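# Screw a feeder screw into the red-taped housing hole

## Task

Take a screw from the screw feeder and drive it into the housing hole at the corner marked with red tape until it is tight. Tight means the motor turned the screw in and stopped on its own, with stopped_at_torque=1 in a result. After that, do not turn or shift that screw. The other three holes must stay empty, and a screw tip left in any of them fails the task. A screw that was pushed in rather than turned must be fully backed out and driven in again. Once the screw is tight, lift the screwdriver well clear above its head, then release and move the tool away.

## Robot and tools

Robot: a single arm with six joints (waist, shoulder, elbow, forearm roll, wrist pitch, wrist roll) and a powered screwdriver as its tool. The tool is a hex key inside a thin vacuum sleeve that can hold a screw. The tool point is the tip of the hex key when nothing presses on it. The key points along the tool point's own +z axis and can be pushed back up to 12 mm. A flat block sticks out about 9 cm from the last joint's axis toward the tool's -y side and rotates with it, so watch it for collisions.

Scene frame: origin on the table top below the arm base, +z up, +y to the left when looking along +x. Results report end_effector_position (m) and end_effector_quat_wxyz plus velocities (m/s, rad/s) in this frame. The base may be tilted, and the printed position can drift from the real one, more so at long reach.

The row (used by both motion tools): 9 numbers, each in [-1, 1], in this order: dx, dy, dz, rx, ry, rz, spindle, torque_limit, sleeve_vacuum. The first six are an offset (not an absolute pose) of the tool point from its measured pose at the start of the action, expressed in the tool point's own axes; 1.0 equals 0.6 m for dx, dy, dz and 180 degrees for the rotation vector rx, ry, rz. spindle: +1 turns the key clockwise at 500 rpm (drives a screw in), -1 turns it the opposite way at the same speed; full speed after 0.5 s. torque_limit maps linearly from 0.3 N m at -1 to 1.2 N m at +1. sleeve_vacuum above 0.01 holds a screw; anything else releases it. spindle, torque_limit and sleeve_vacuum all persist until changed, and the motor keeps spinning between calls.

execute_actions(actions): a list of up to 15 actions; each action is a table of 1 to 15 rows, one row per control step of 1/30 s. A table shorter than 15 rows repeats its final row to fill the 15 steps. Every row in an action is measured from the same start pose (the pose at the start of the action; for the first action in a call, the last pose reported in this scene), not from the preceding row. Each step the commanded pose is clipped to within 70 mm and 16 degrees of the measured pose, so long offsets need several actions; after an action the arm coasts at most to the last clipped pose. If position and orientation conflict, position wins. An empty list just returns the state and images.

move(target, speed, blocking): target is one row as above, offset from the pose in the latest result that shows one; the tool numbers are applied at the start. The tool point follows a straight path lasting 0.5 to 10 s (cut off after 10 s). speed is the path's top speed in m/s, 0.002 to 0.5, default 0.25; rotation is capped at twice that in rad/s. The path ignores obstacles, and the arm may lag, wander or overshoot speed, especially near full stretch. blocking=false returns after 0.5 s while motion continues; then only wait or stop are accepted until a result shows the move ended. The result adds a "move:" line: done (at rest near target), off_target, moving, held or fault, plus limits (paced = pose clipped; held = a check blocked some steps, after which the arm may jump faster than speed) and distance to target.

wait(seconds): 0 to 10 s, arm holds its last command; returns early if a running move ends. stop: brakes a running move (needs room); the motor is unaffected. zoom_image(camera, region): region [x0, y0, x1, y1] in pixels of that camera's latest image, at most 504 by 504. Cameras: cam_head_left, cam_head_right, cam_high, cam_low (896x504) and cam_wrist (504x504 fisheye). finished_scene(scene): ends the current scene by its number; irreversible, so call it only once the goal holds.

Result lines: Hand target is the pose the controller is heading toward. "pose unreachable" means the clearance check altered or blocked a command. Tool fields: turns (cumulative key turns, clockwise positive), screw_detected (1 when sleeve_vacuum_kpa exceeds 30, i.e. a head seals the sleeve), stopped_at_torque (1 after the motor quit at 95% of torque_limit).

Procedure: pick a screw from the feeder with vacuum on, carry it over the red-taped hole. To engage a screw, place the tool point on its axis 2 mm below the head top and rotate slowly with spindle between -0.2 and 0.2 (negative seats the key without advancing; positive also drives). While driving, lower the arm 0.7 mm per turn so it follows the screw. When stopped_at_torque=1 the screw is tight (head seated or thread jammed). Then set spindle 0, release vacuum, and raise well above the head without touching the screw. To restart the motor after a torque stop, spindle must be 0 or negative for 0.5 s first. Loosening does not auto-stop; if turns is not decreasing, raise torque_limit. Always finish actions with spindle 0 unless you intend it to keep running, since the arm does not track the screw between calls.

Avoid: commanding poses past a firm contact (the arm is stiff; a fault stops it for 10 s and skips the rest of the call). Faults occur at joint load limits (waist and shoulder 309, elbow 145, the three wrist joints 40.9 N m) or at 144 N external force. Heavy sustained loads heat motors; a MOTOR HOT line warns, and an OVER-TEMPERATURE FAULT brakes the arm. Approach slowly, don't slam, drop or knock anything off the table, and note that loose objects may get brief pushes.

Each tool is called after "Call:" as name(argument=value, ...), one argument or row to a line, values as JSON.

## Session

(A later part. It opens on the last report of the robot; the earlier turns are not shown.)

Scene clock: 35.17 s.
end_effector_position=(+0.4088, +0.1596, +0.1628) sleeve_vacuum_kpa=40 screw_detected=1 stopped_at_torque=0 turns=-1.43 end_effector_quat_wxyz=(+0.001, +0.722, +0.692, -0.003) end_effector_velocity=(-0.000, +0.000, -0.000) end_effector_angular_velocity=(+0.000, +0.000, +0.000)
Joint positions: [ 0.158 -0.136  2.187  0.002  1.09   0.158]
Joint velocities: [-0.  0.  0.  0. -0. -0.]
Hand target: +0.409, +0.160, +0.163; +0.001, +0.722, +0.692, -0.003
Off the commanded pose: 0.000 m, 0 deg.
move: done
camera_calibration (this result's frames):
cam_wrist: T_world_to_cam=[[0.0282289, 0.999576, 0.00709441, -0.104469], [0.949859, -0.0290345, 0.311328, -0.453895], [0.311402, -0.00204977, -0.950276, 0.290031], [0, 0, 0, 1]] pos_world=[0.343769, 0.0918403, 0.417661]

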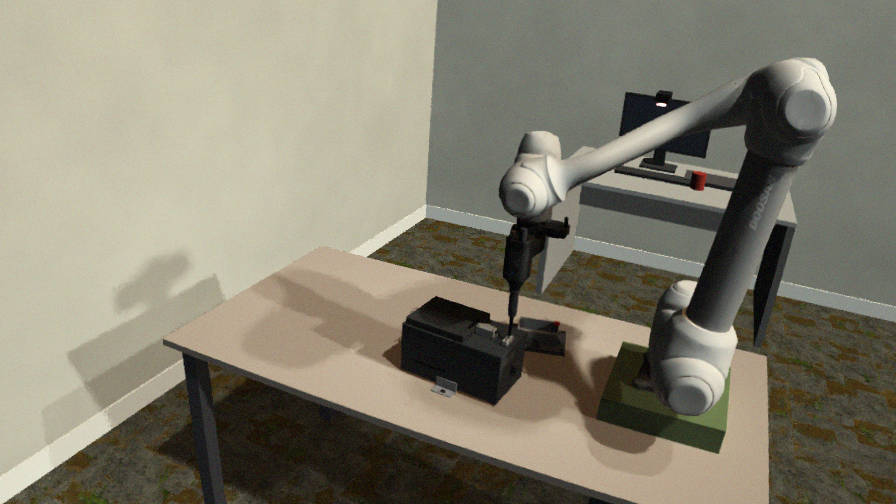

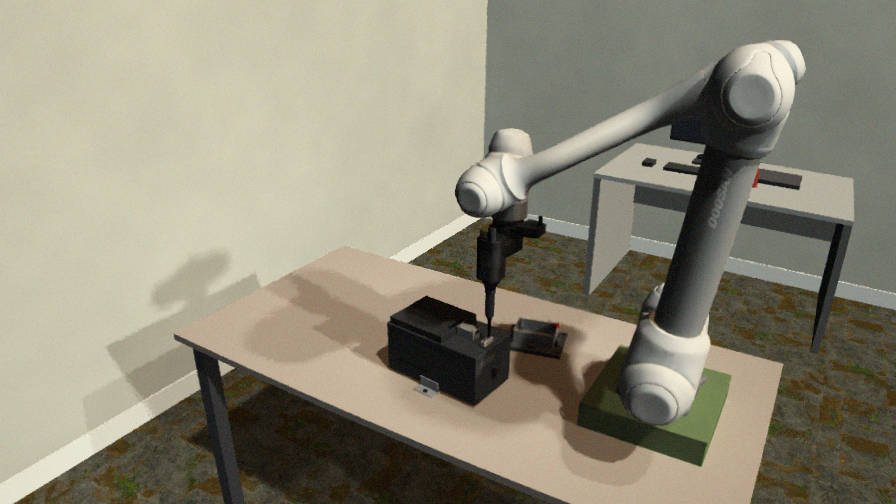

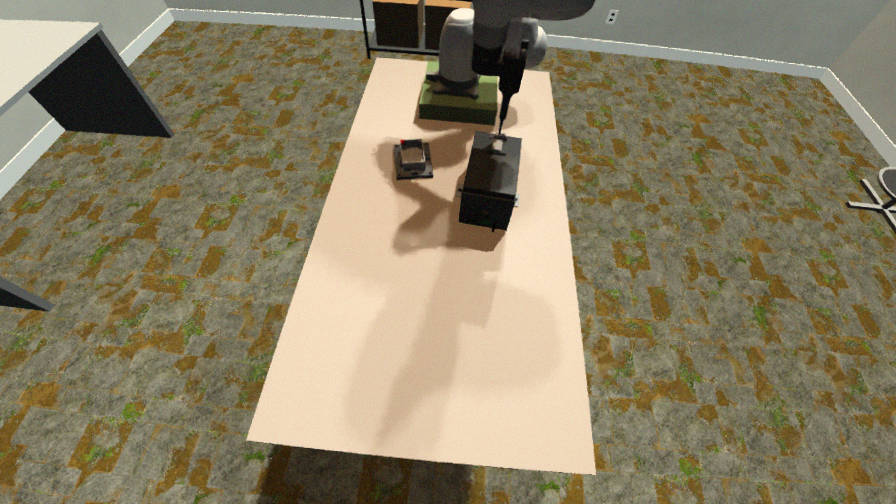

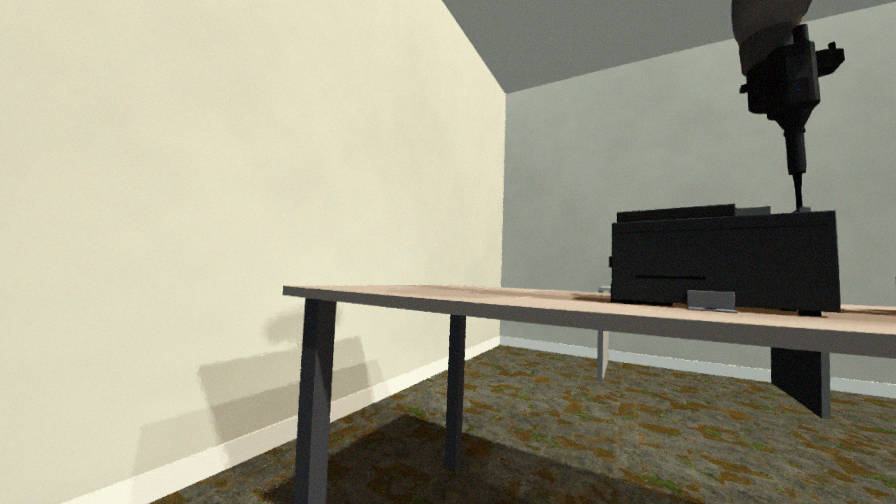

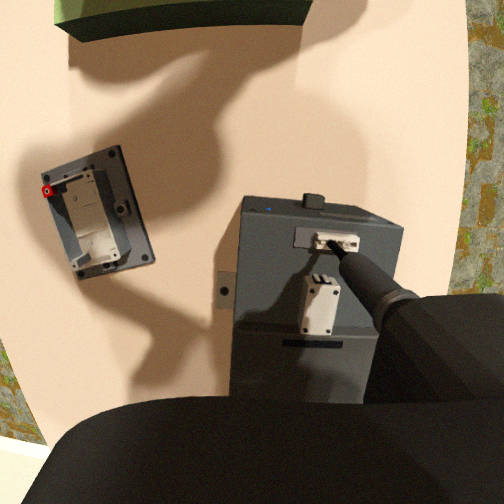

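Call:
move(
  target=[0,0,-0.06,0,0,0,0,0,1],
  speed=0.08,
)

Call:
move(
  target=[-0.553,-0.065,0,0,0,0,0,0,1],
)

Call:
move(
  target=[0,0,0.14,0,0,0,0,0,1],
  speed=0.15,
)

Call:
zoom_image(
  camera="cam_wrist",
  region=[280, 190, 360, 270],
)

Call:
zoom_image(
  camera="cam_head_right",
  region=[510, 280, 600, 350],
)

Call:
zoom_image(
  camera="cam_high",
  region=[370, 100, 450, 170],
)

Scene clock: 44.33 s.
end_effector_position=(+0.4089, +0.1599, +0.1988) sleeve_vacuum_kpa=40 screw_detected=1 stopped_at_torque=0 turns=-8.43 end_effector_quat_wxyz=(+0.001, +0.722, +0.692, -0.003) end_effector_velocity=(-0.000, +0.000, +0.000) end_effector_angular_velocity=(-0.001, +0.001, +0.002)
Joint positions: [ 0.158 -0.166  2.14   0.002  1.167  0.158]
Joint velocities: [ 0.001  0.    -0.001 -0.001  0.002 -0.001]
Hand target: +0.409, +0.160, +0.199; +0.001, +0.722, +0.692, -0.003
Off the commanded pose: 0.000 m, 0 deg.
move: done
camera_calibration (this result's frames):
cam_wrist: T_world_to_cam=[[0.0281192, 0.999579, 0.00718943, -0.104996], [0.949882, -0.0289599, 0.311264, -0.465147], [0.311341, -0.00192337, -0.950296, 0.324191], [0, 0, 0, 1]] pos_world=[0.343854, 0.0921043, 0.453615]

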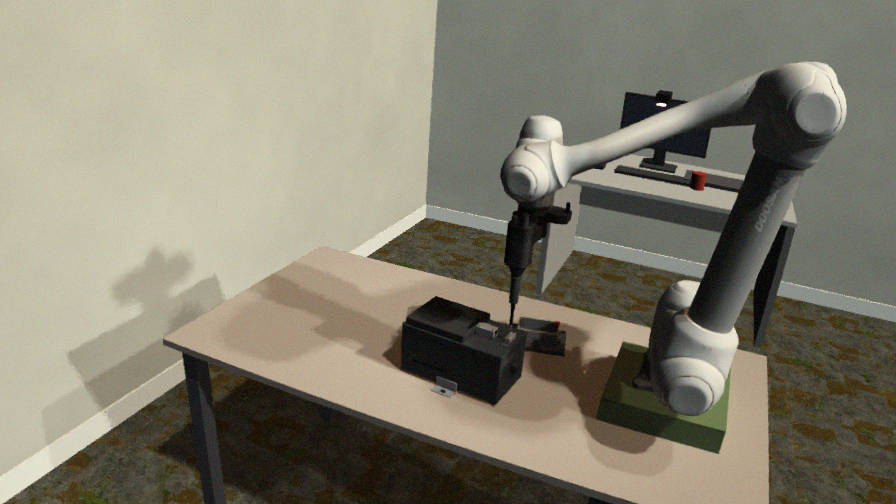

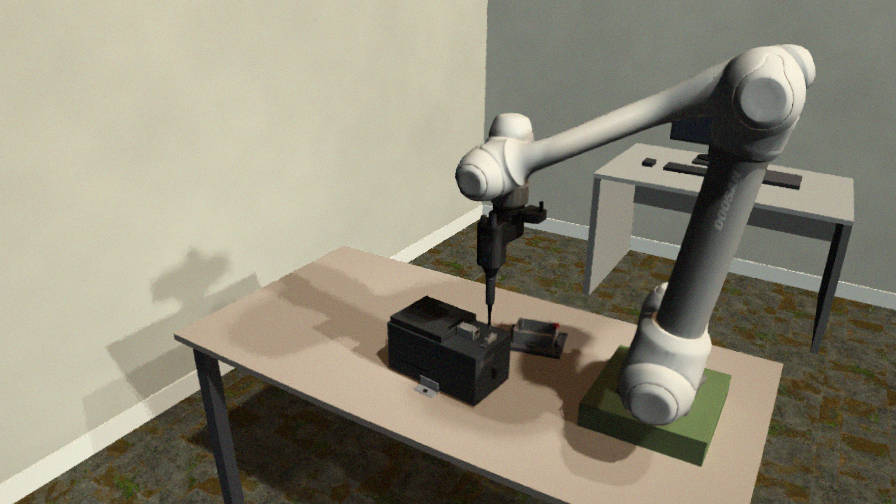

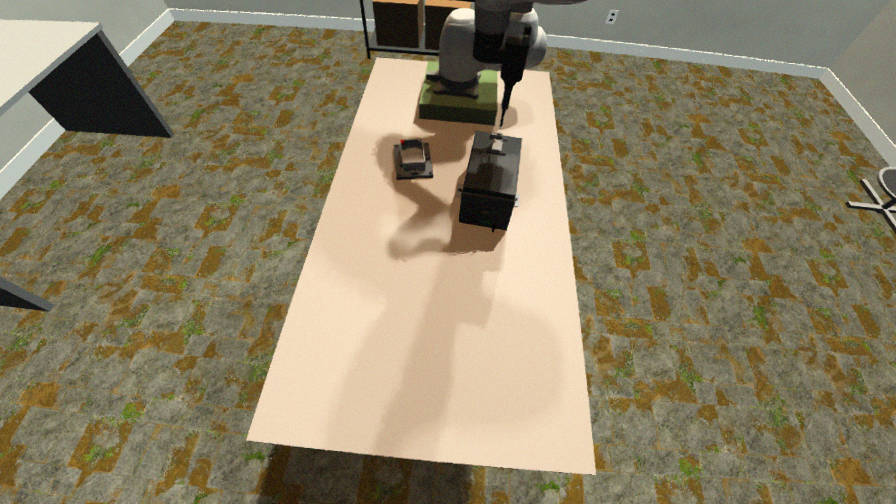

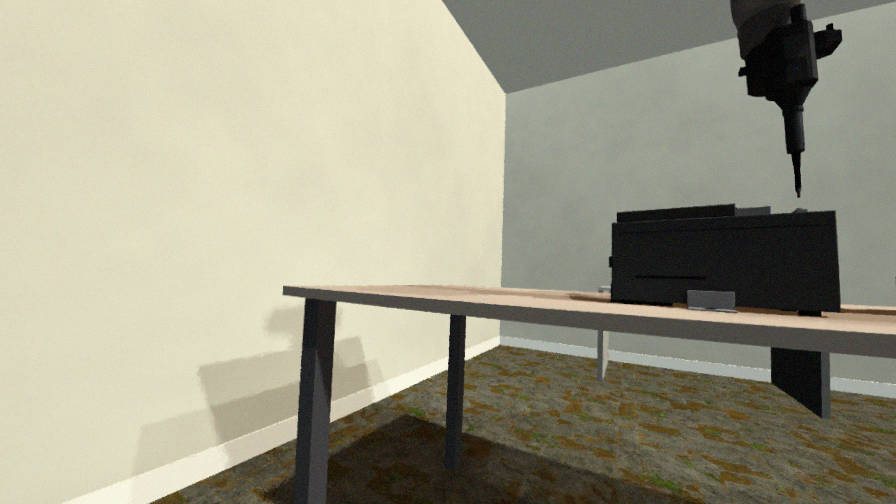

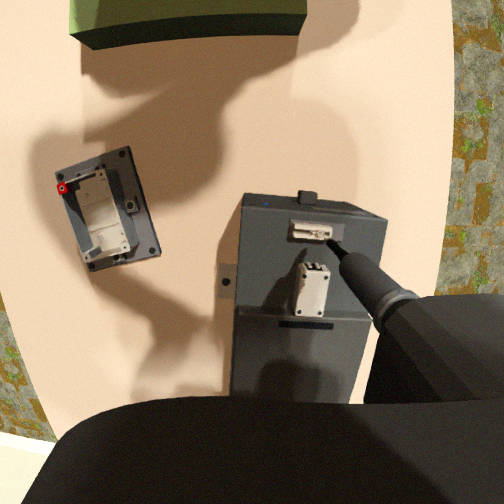

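Scene clock: 46.13 s.
end_effector_position=(+0.3566, -0.1705, +0.2012) sleeve_vacuum_kpa=40 screw_detected=1 stopped_at_torque=0 turns=-8.43 end_effector_quat_wxyz=(+0.001, +0.722, +0.692, -0.003) end_effector_velocity=(-0.000, -0.001, +0.001) end_effector_angular_velocity=(-0.001, -0.002, -0.001)
Joint positions: [-0.652 -0.135  2.115  0.002  1.161 -0.652]
Joint velocities: [-0.003 -0.001 -0.001  0.    -0.    -0.002]
Hand target: +0.357, -0.171, +0.201; +0.001, +0.722, +0.692, -0.003
Off the commanded pose: 0.001 m, 0 deg.
move: done
camera_calibration (this result's frames):
cam_wrist: T_world_to_cam=[[0.0280626, 0.999585, 0.00650579, 0.226898], [0.949554, -0.0286906, 0.312288, -0.425898], [0.312345, -0.00258602, -0.949965, 0.341629], [0, 0, 0, 1]] pos_world=[0.29134, -0.23814, 0.456062]

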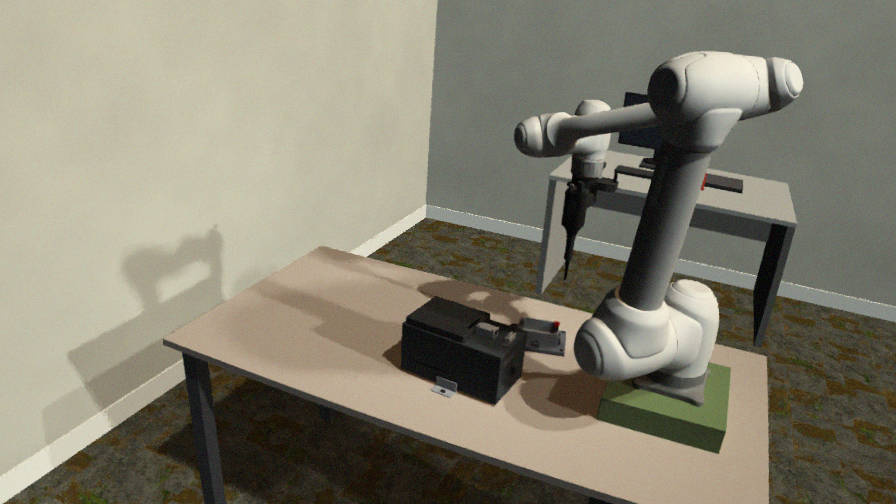

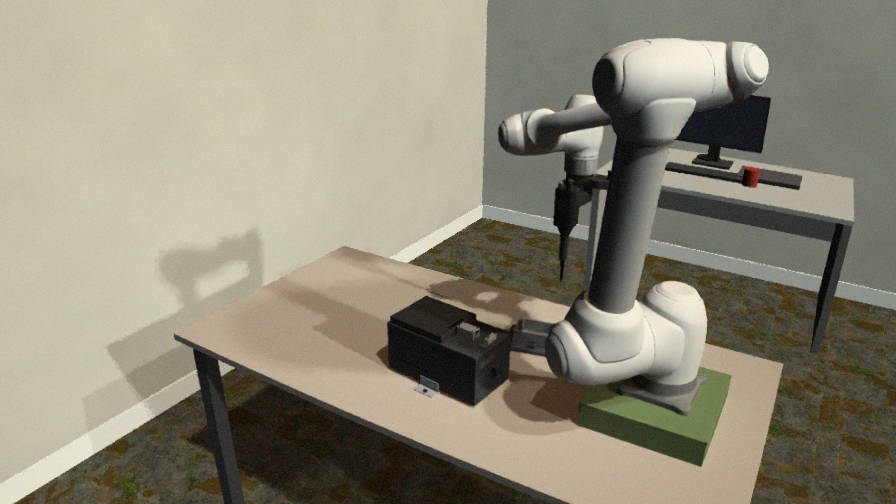

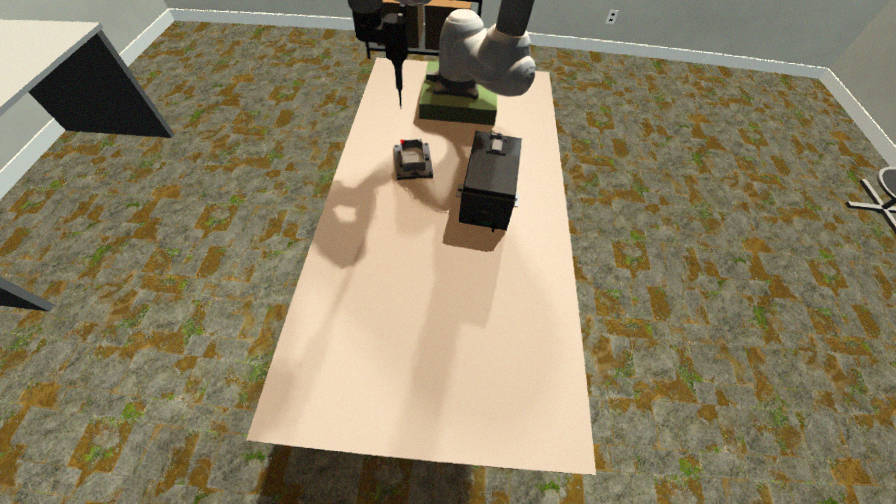

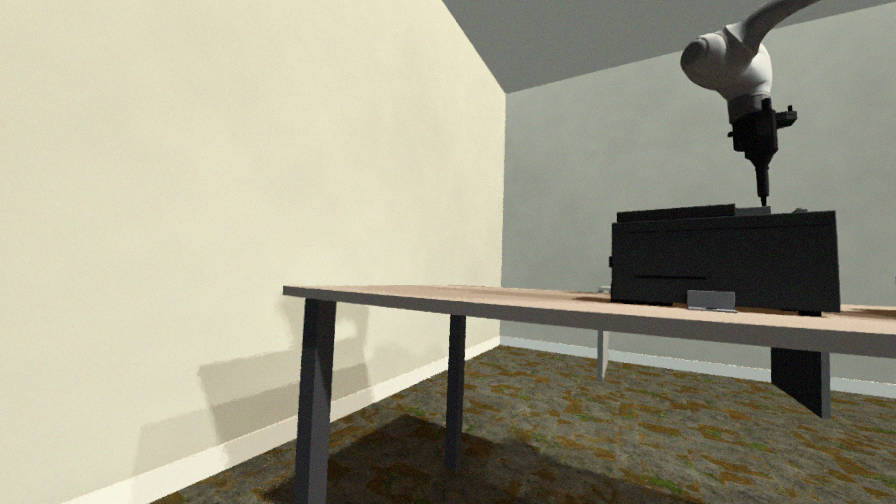

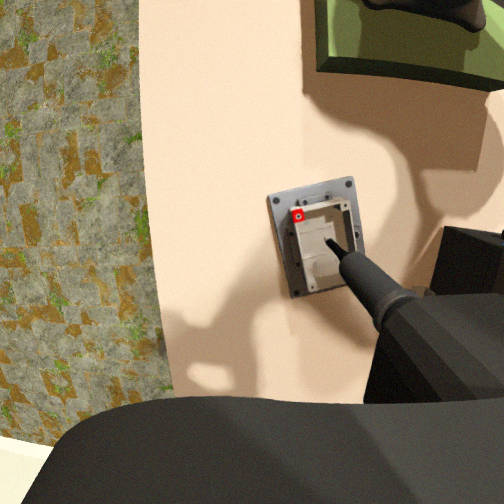

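Scene clock: 47.07 s.
end_effector_position=(+0.3563, -0.1713, +0.1172) sleeve_vacuum_kpa=40 screw_detected=1 stopped_at_torque=0 turns=-8.43 end_effector_quat_wxyz=(+0.001, +0.722, +0.692, -0.003) end_effector_velocity=(-0.000, -0.001, -0.000) end_effector_angular_velocity=(-0.001, -0.001, -0.001)
Joint positions: [-0.652 -0.057  2.217  0.002  0.98  -0.652]
Joint velocities: [-0.001 -0.001  0.001 -0.001 -0.002  0.001]
Hand target: +0.356, -0.171, +0.117; +0.001, +0.722, +0.692, -0.003
Off the commanded pose: 0.000 m, 0 deg.
move: done
camera_calibration (this result's frames):
cam_wrist: T_world_to_cam=[[0.0283142, 0.999579, 0.00628199, 0.228157], [0.949575, -0.0288599, 0.312208, -0.39943], [0.312258, -0.00287471, -0.949993, 0.261912], [0, 0, 0, 1]] pos_world=[0.291045, -0.238836, 0.372086]

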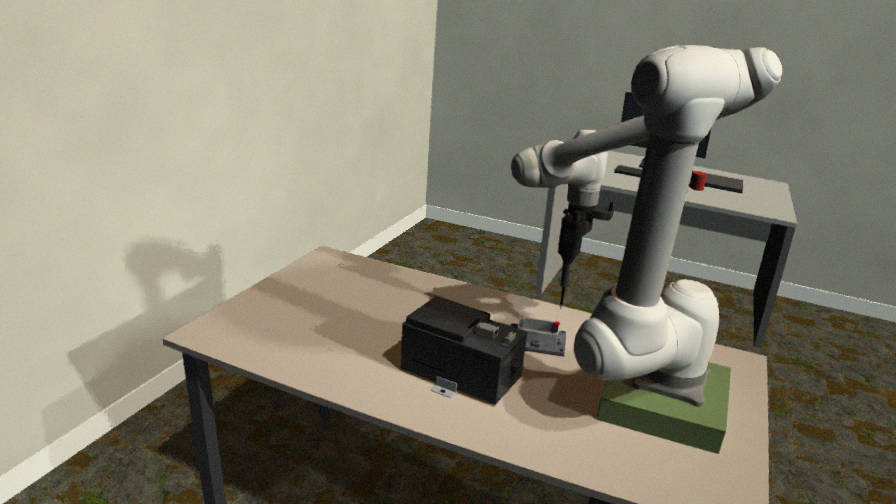

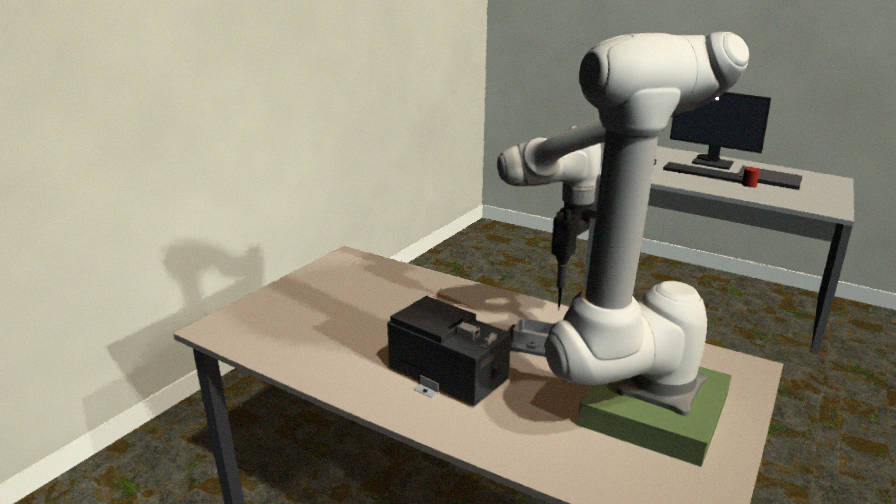

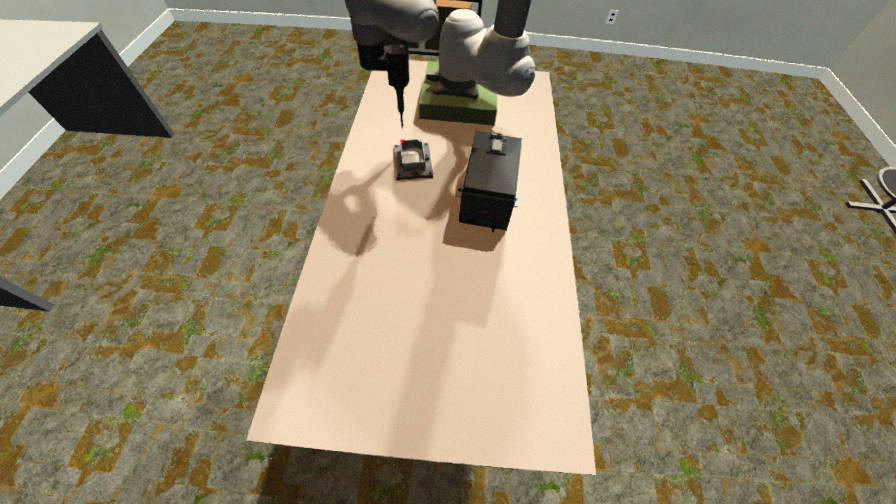

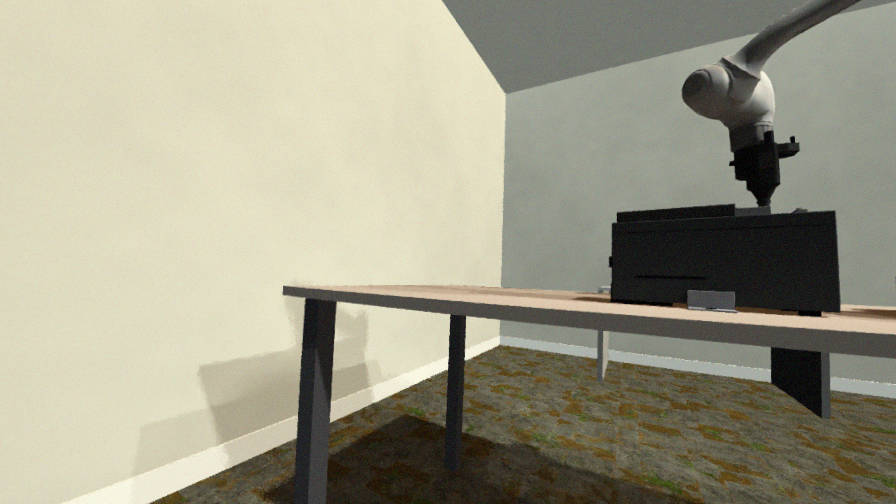

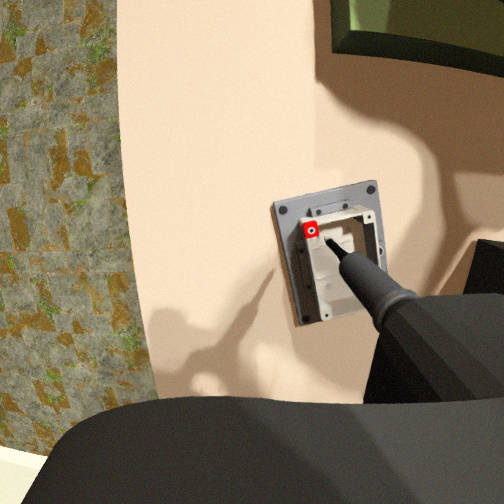

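Region (280, 190, 360, 270) of cam_wrist's 504x504 image, scaled by 6.300, with more detail than that image has.

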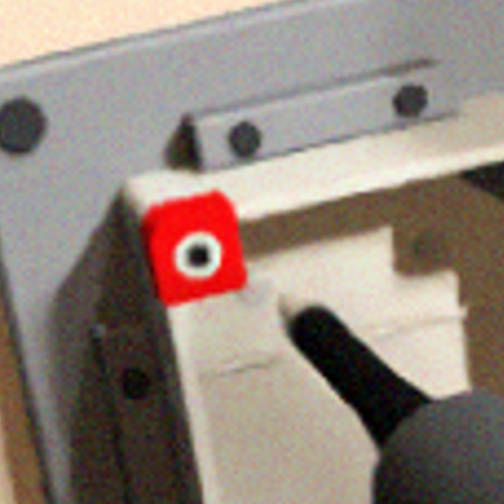

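Region (510, 280, 600, 350) of cam_head_right's 896x504 image, scaled by 5.600, with more detail than that image has.

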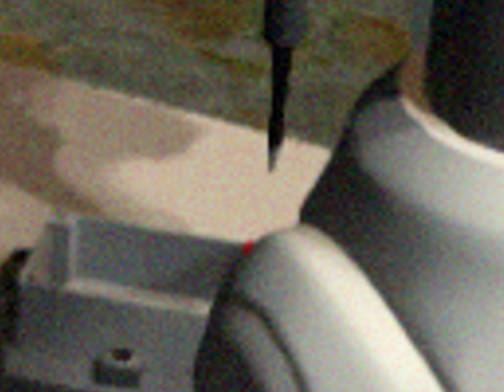

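Region (370, 100, 450, 170) of cam_high's 896x504 image, scaled by 6.300, with more detail than that image has; it fills the top 441 rows of this view, and the rest is white.

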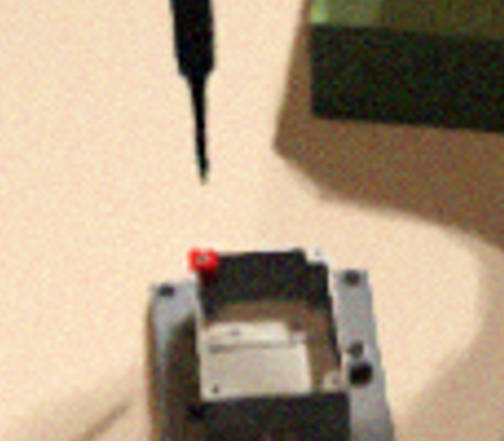

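Call:
move(
  target=[0,0,0.05,0,0,0,0,0,1],
  speed=0.08,
)

Call:
zoom_image(
  camera="cam_wrist",
  region=[290, 210, 350, 270],
)

Call:
zoom_image(
  camera="cam_head_left",
  region=[530, 290, 590, 340],
)

Call:
zoom_image(
  camera="cam_high",
  region=[380, 115, 430, 155],
)

Scene clock: 53.13 s.
end_effector_position=(+0.3562, -0.1715, +0.0873) sleeve_vacuum_kpa=40 screw_detected=1 stopped_at_torque=0 turns=-8.43 end_effector_quat_wxyz=(+0.001, +0.722, +0.692, -0.003) end_effector_velocity=(+0.000, +0.000, -0.001) end_effector_angular_velocity=(+0.002, +0.001, -0.002)
Joint positions: [-0.652 -0.021  2.249  0.002  0.912 -0.652]
Joint velocities: [ 0.     0.002  0.001  0.001 -0.001  0.001]
Hand target: +0.356, -0.172, +0.087; +0.001, +0.722, +0.692, -0.003
Off the commanded pose: 0.000 m, 0 deg.
move: done
camera_calibration (this result's frames):
cam_wrist: T_world_to_cam=[[0.0283803, 0.999578, 0.00622517, 0.228561], [0.949575, -0.028905, 0.312204, -0.390016], [0.312252, -0.00294918, -0.949995, 0.233443], [0, 0, 0, 1]] pos_world=[0.29097, -0.239049, 0.342111]

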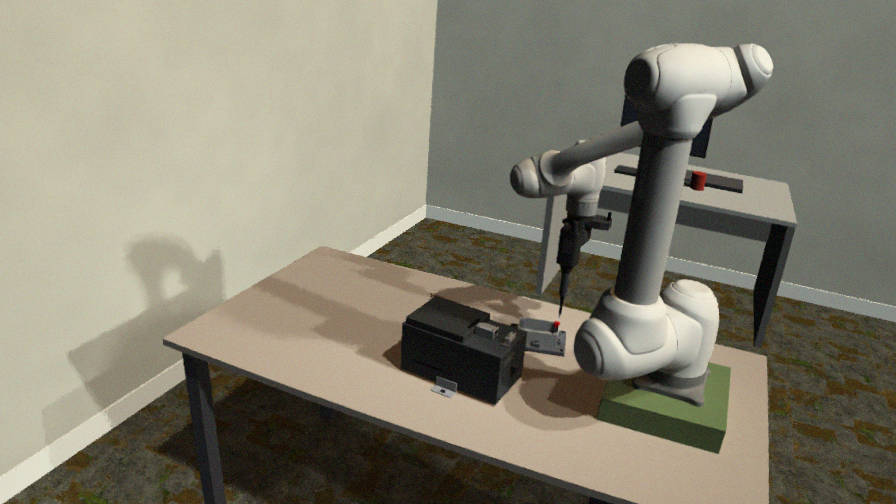

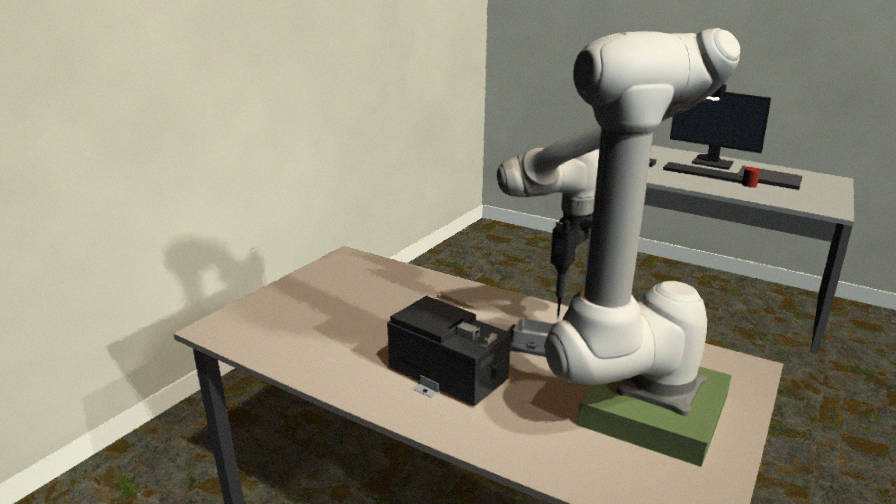

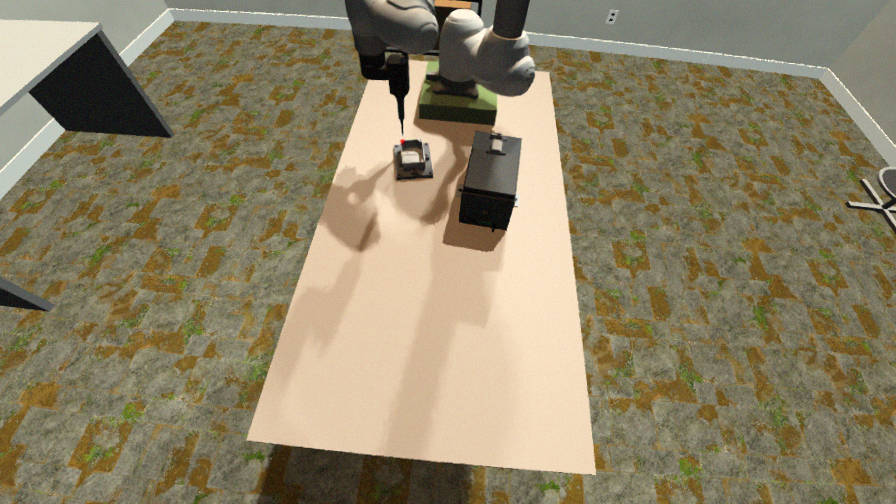

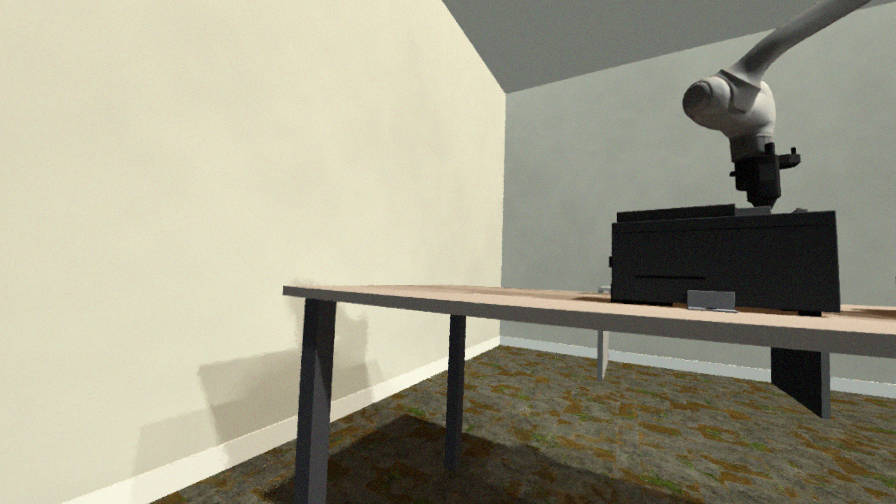

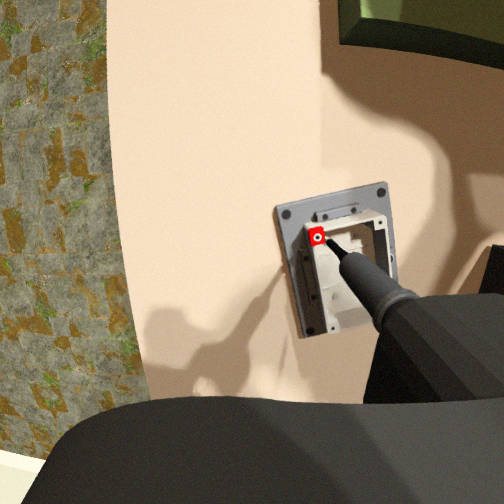

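Region (290, 210, 350, 270) of cam_wrist's 504x504 image, scaled by 8.400, with more detail than that image has.

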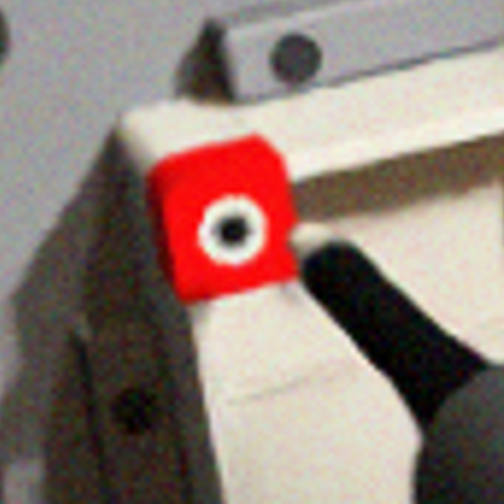

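Region (530, 290, 590, 340) of cam_head_left's 896x504 image, scaled by 8.400, with more detail than that image has.

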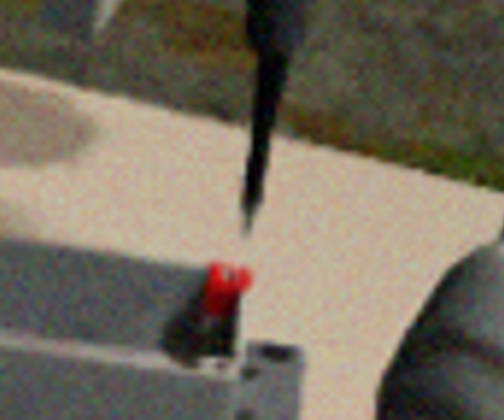

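Region (380, 115, 430, 155) of cam_high's 896x504 image, scaled by 10.080, with more detail than that image has; it fills the top 403 rows of this view, and the rest is white.

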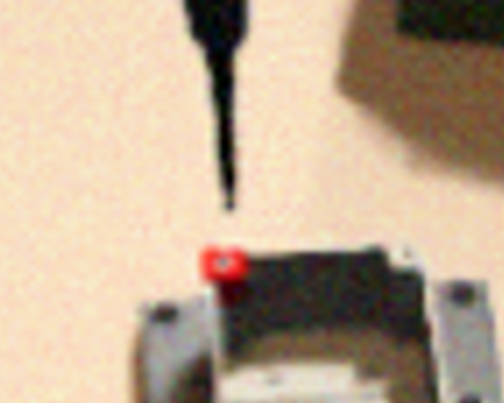

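Call:
move(
  target=[-0.009,0.0045,0.013,0,0,0,0,0,1],
  speed=0.03,
)

Call:
zoom_image(
  camera="cam_wrist",
  region=[300, 215, 350, 265],
)

Call:
zoom_image(
  camera="cam_head_left",
  region=[530, 290, 590, 340],
)

Call:
zoom_image(
  camera="cam_high",
  region=[380, 115, 430, 155],
)

Scene clock: 59.73 s.
end_effector_position=(+0.3586, -0.1770, +0.0795) sleeve_vacuum_kpa=40 screw_detected=1 stopped_at_torque=0 turns=-8.43 end_effector_quat_wxyz=(+0.001, +0.722, +0.692, -0.003) end_effector_velocity=(+0.001, +0.000, -0.001) end_effector_angular_velocity=(+0.001, +0.000, +0.002)
Joint positions: [-0.658 -0.002  2.249  0.002  0.894 -0.658]
Joint velocities: [ 0.001  0.003 -0.001  0.001 -0.001 -0.001]
Hand target: +0.359, -0.177, +0.079; +0.001, +0.722, +0.692, -0.003
Off the commanded pose: 0.000 m, 0 deg.
move: done
camera_calibration (this result's frames):
cam_wrist: T_world_to_cam=[[0.0283873, 0.999577, 0.00625404, 0.234041], [0.949608, -0.0289209, 0.312102, -0.389996], [0.312151, -0.00292084, -0.950028, 0.225329], [0, 0, 0, 1]] pos_world=[0.293362, -0.244563, 0.334324]

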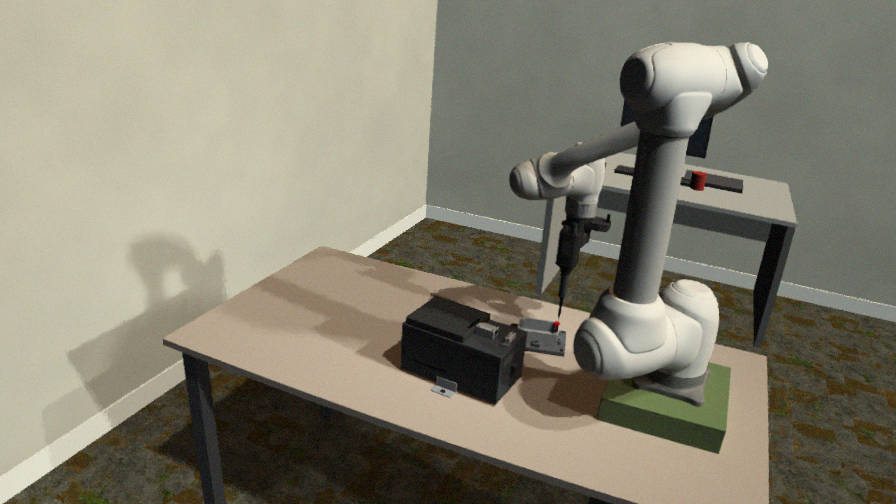

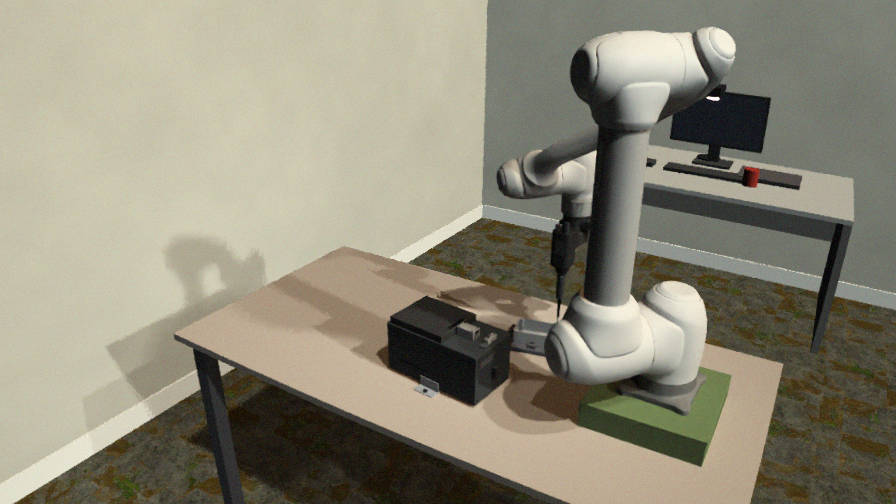

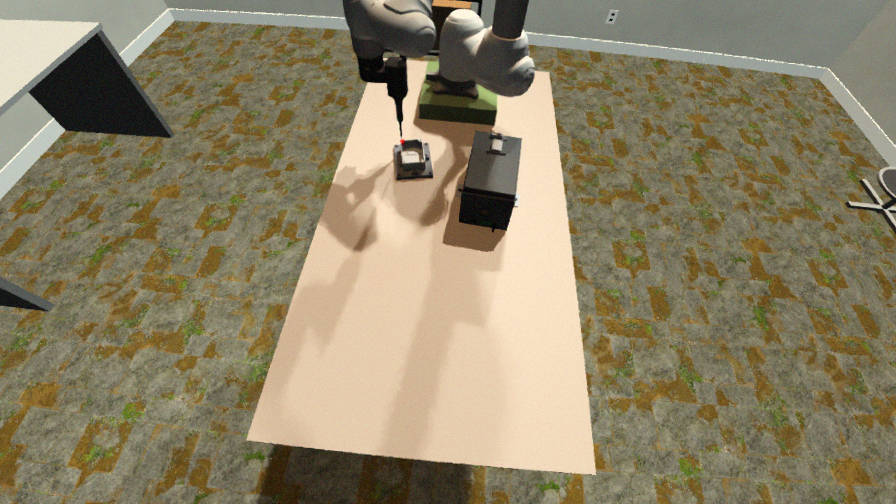

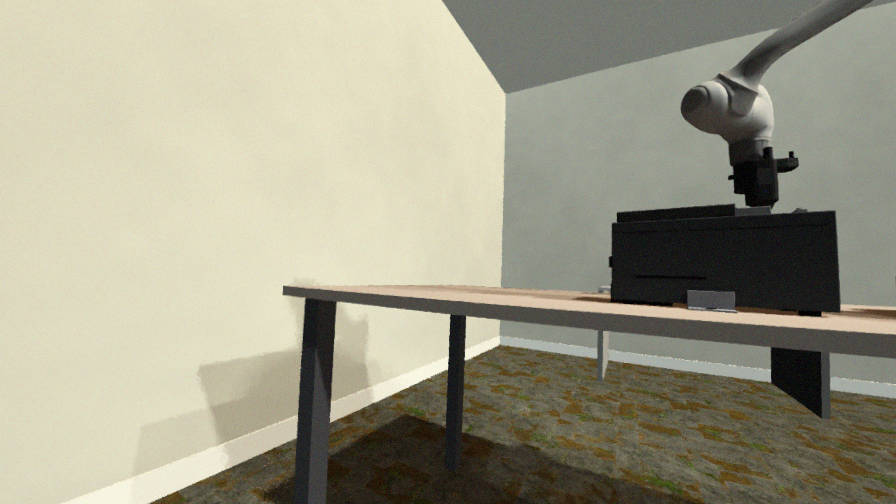

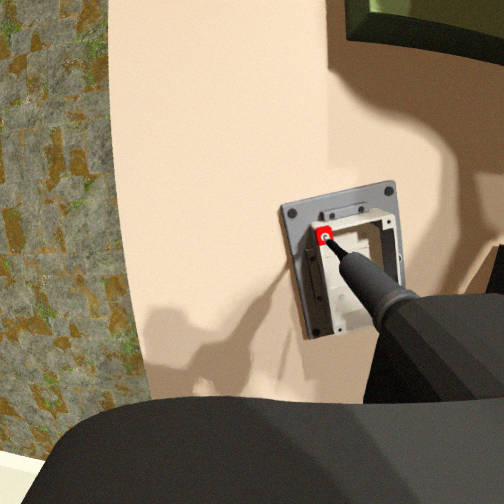

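Region (300, 215, 350, 265) of cam_wrist's 504x504 image, scaled by 10.080, with more detail than that image has.

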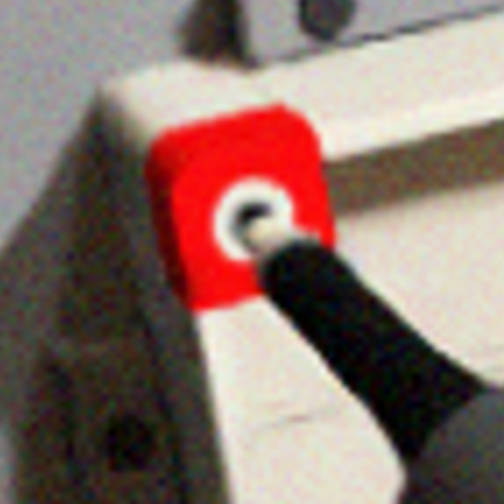

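Region (530, 290, 590, 340) of cam_head_left's 896x504 image, scaled by 8.400, with more detail than that image has.

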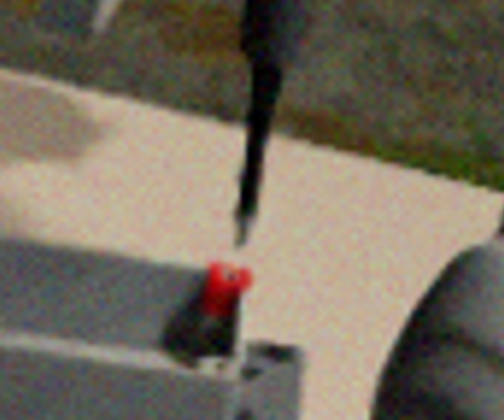

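Region (380, 115, 430, 155) of cam_high's 896x504 image, scaled by 10.080, with more detail than that image has; it fills the top 403 rows of this view, and the rest is white.

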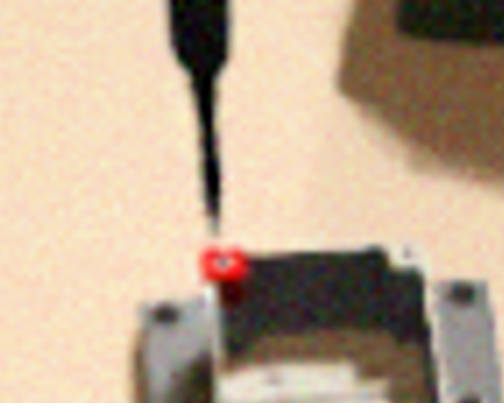

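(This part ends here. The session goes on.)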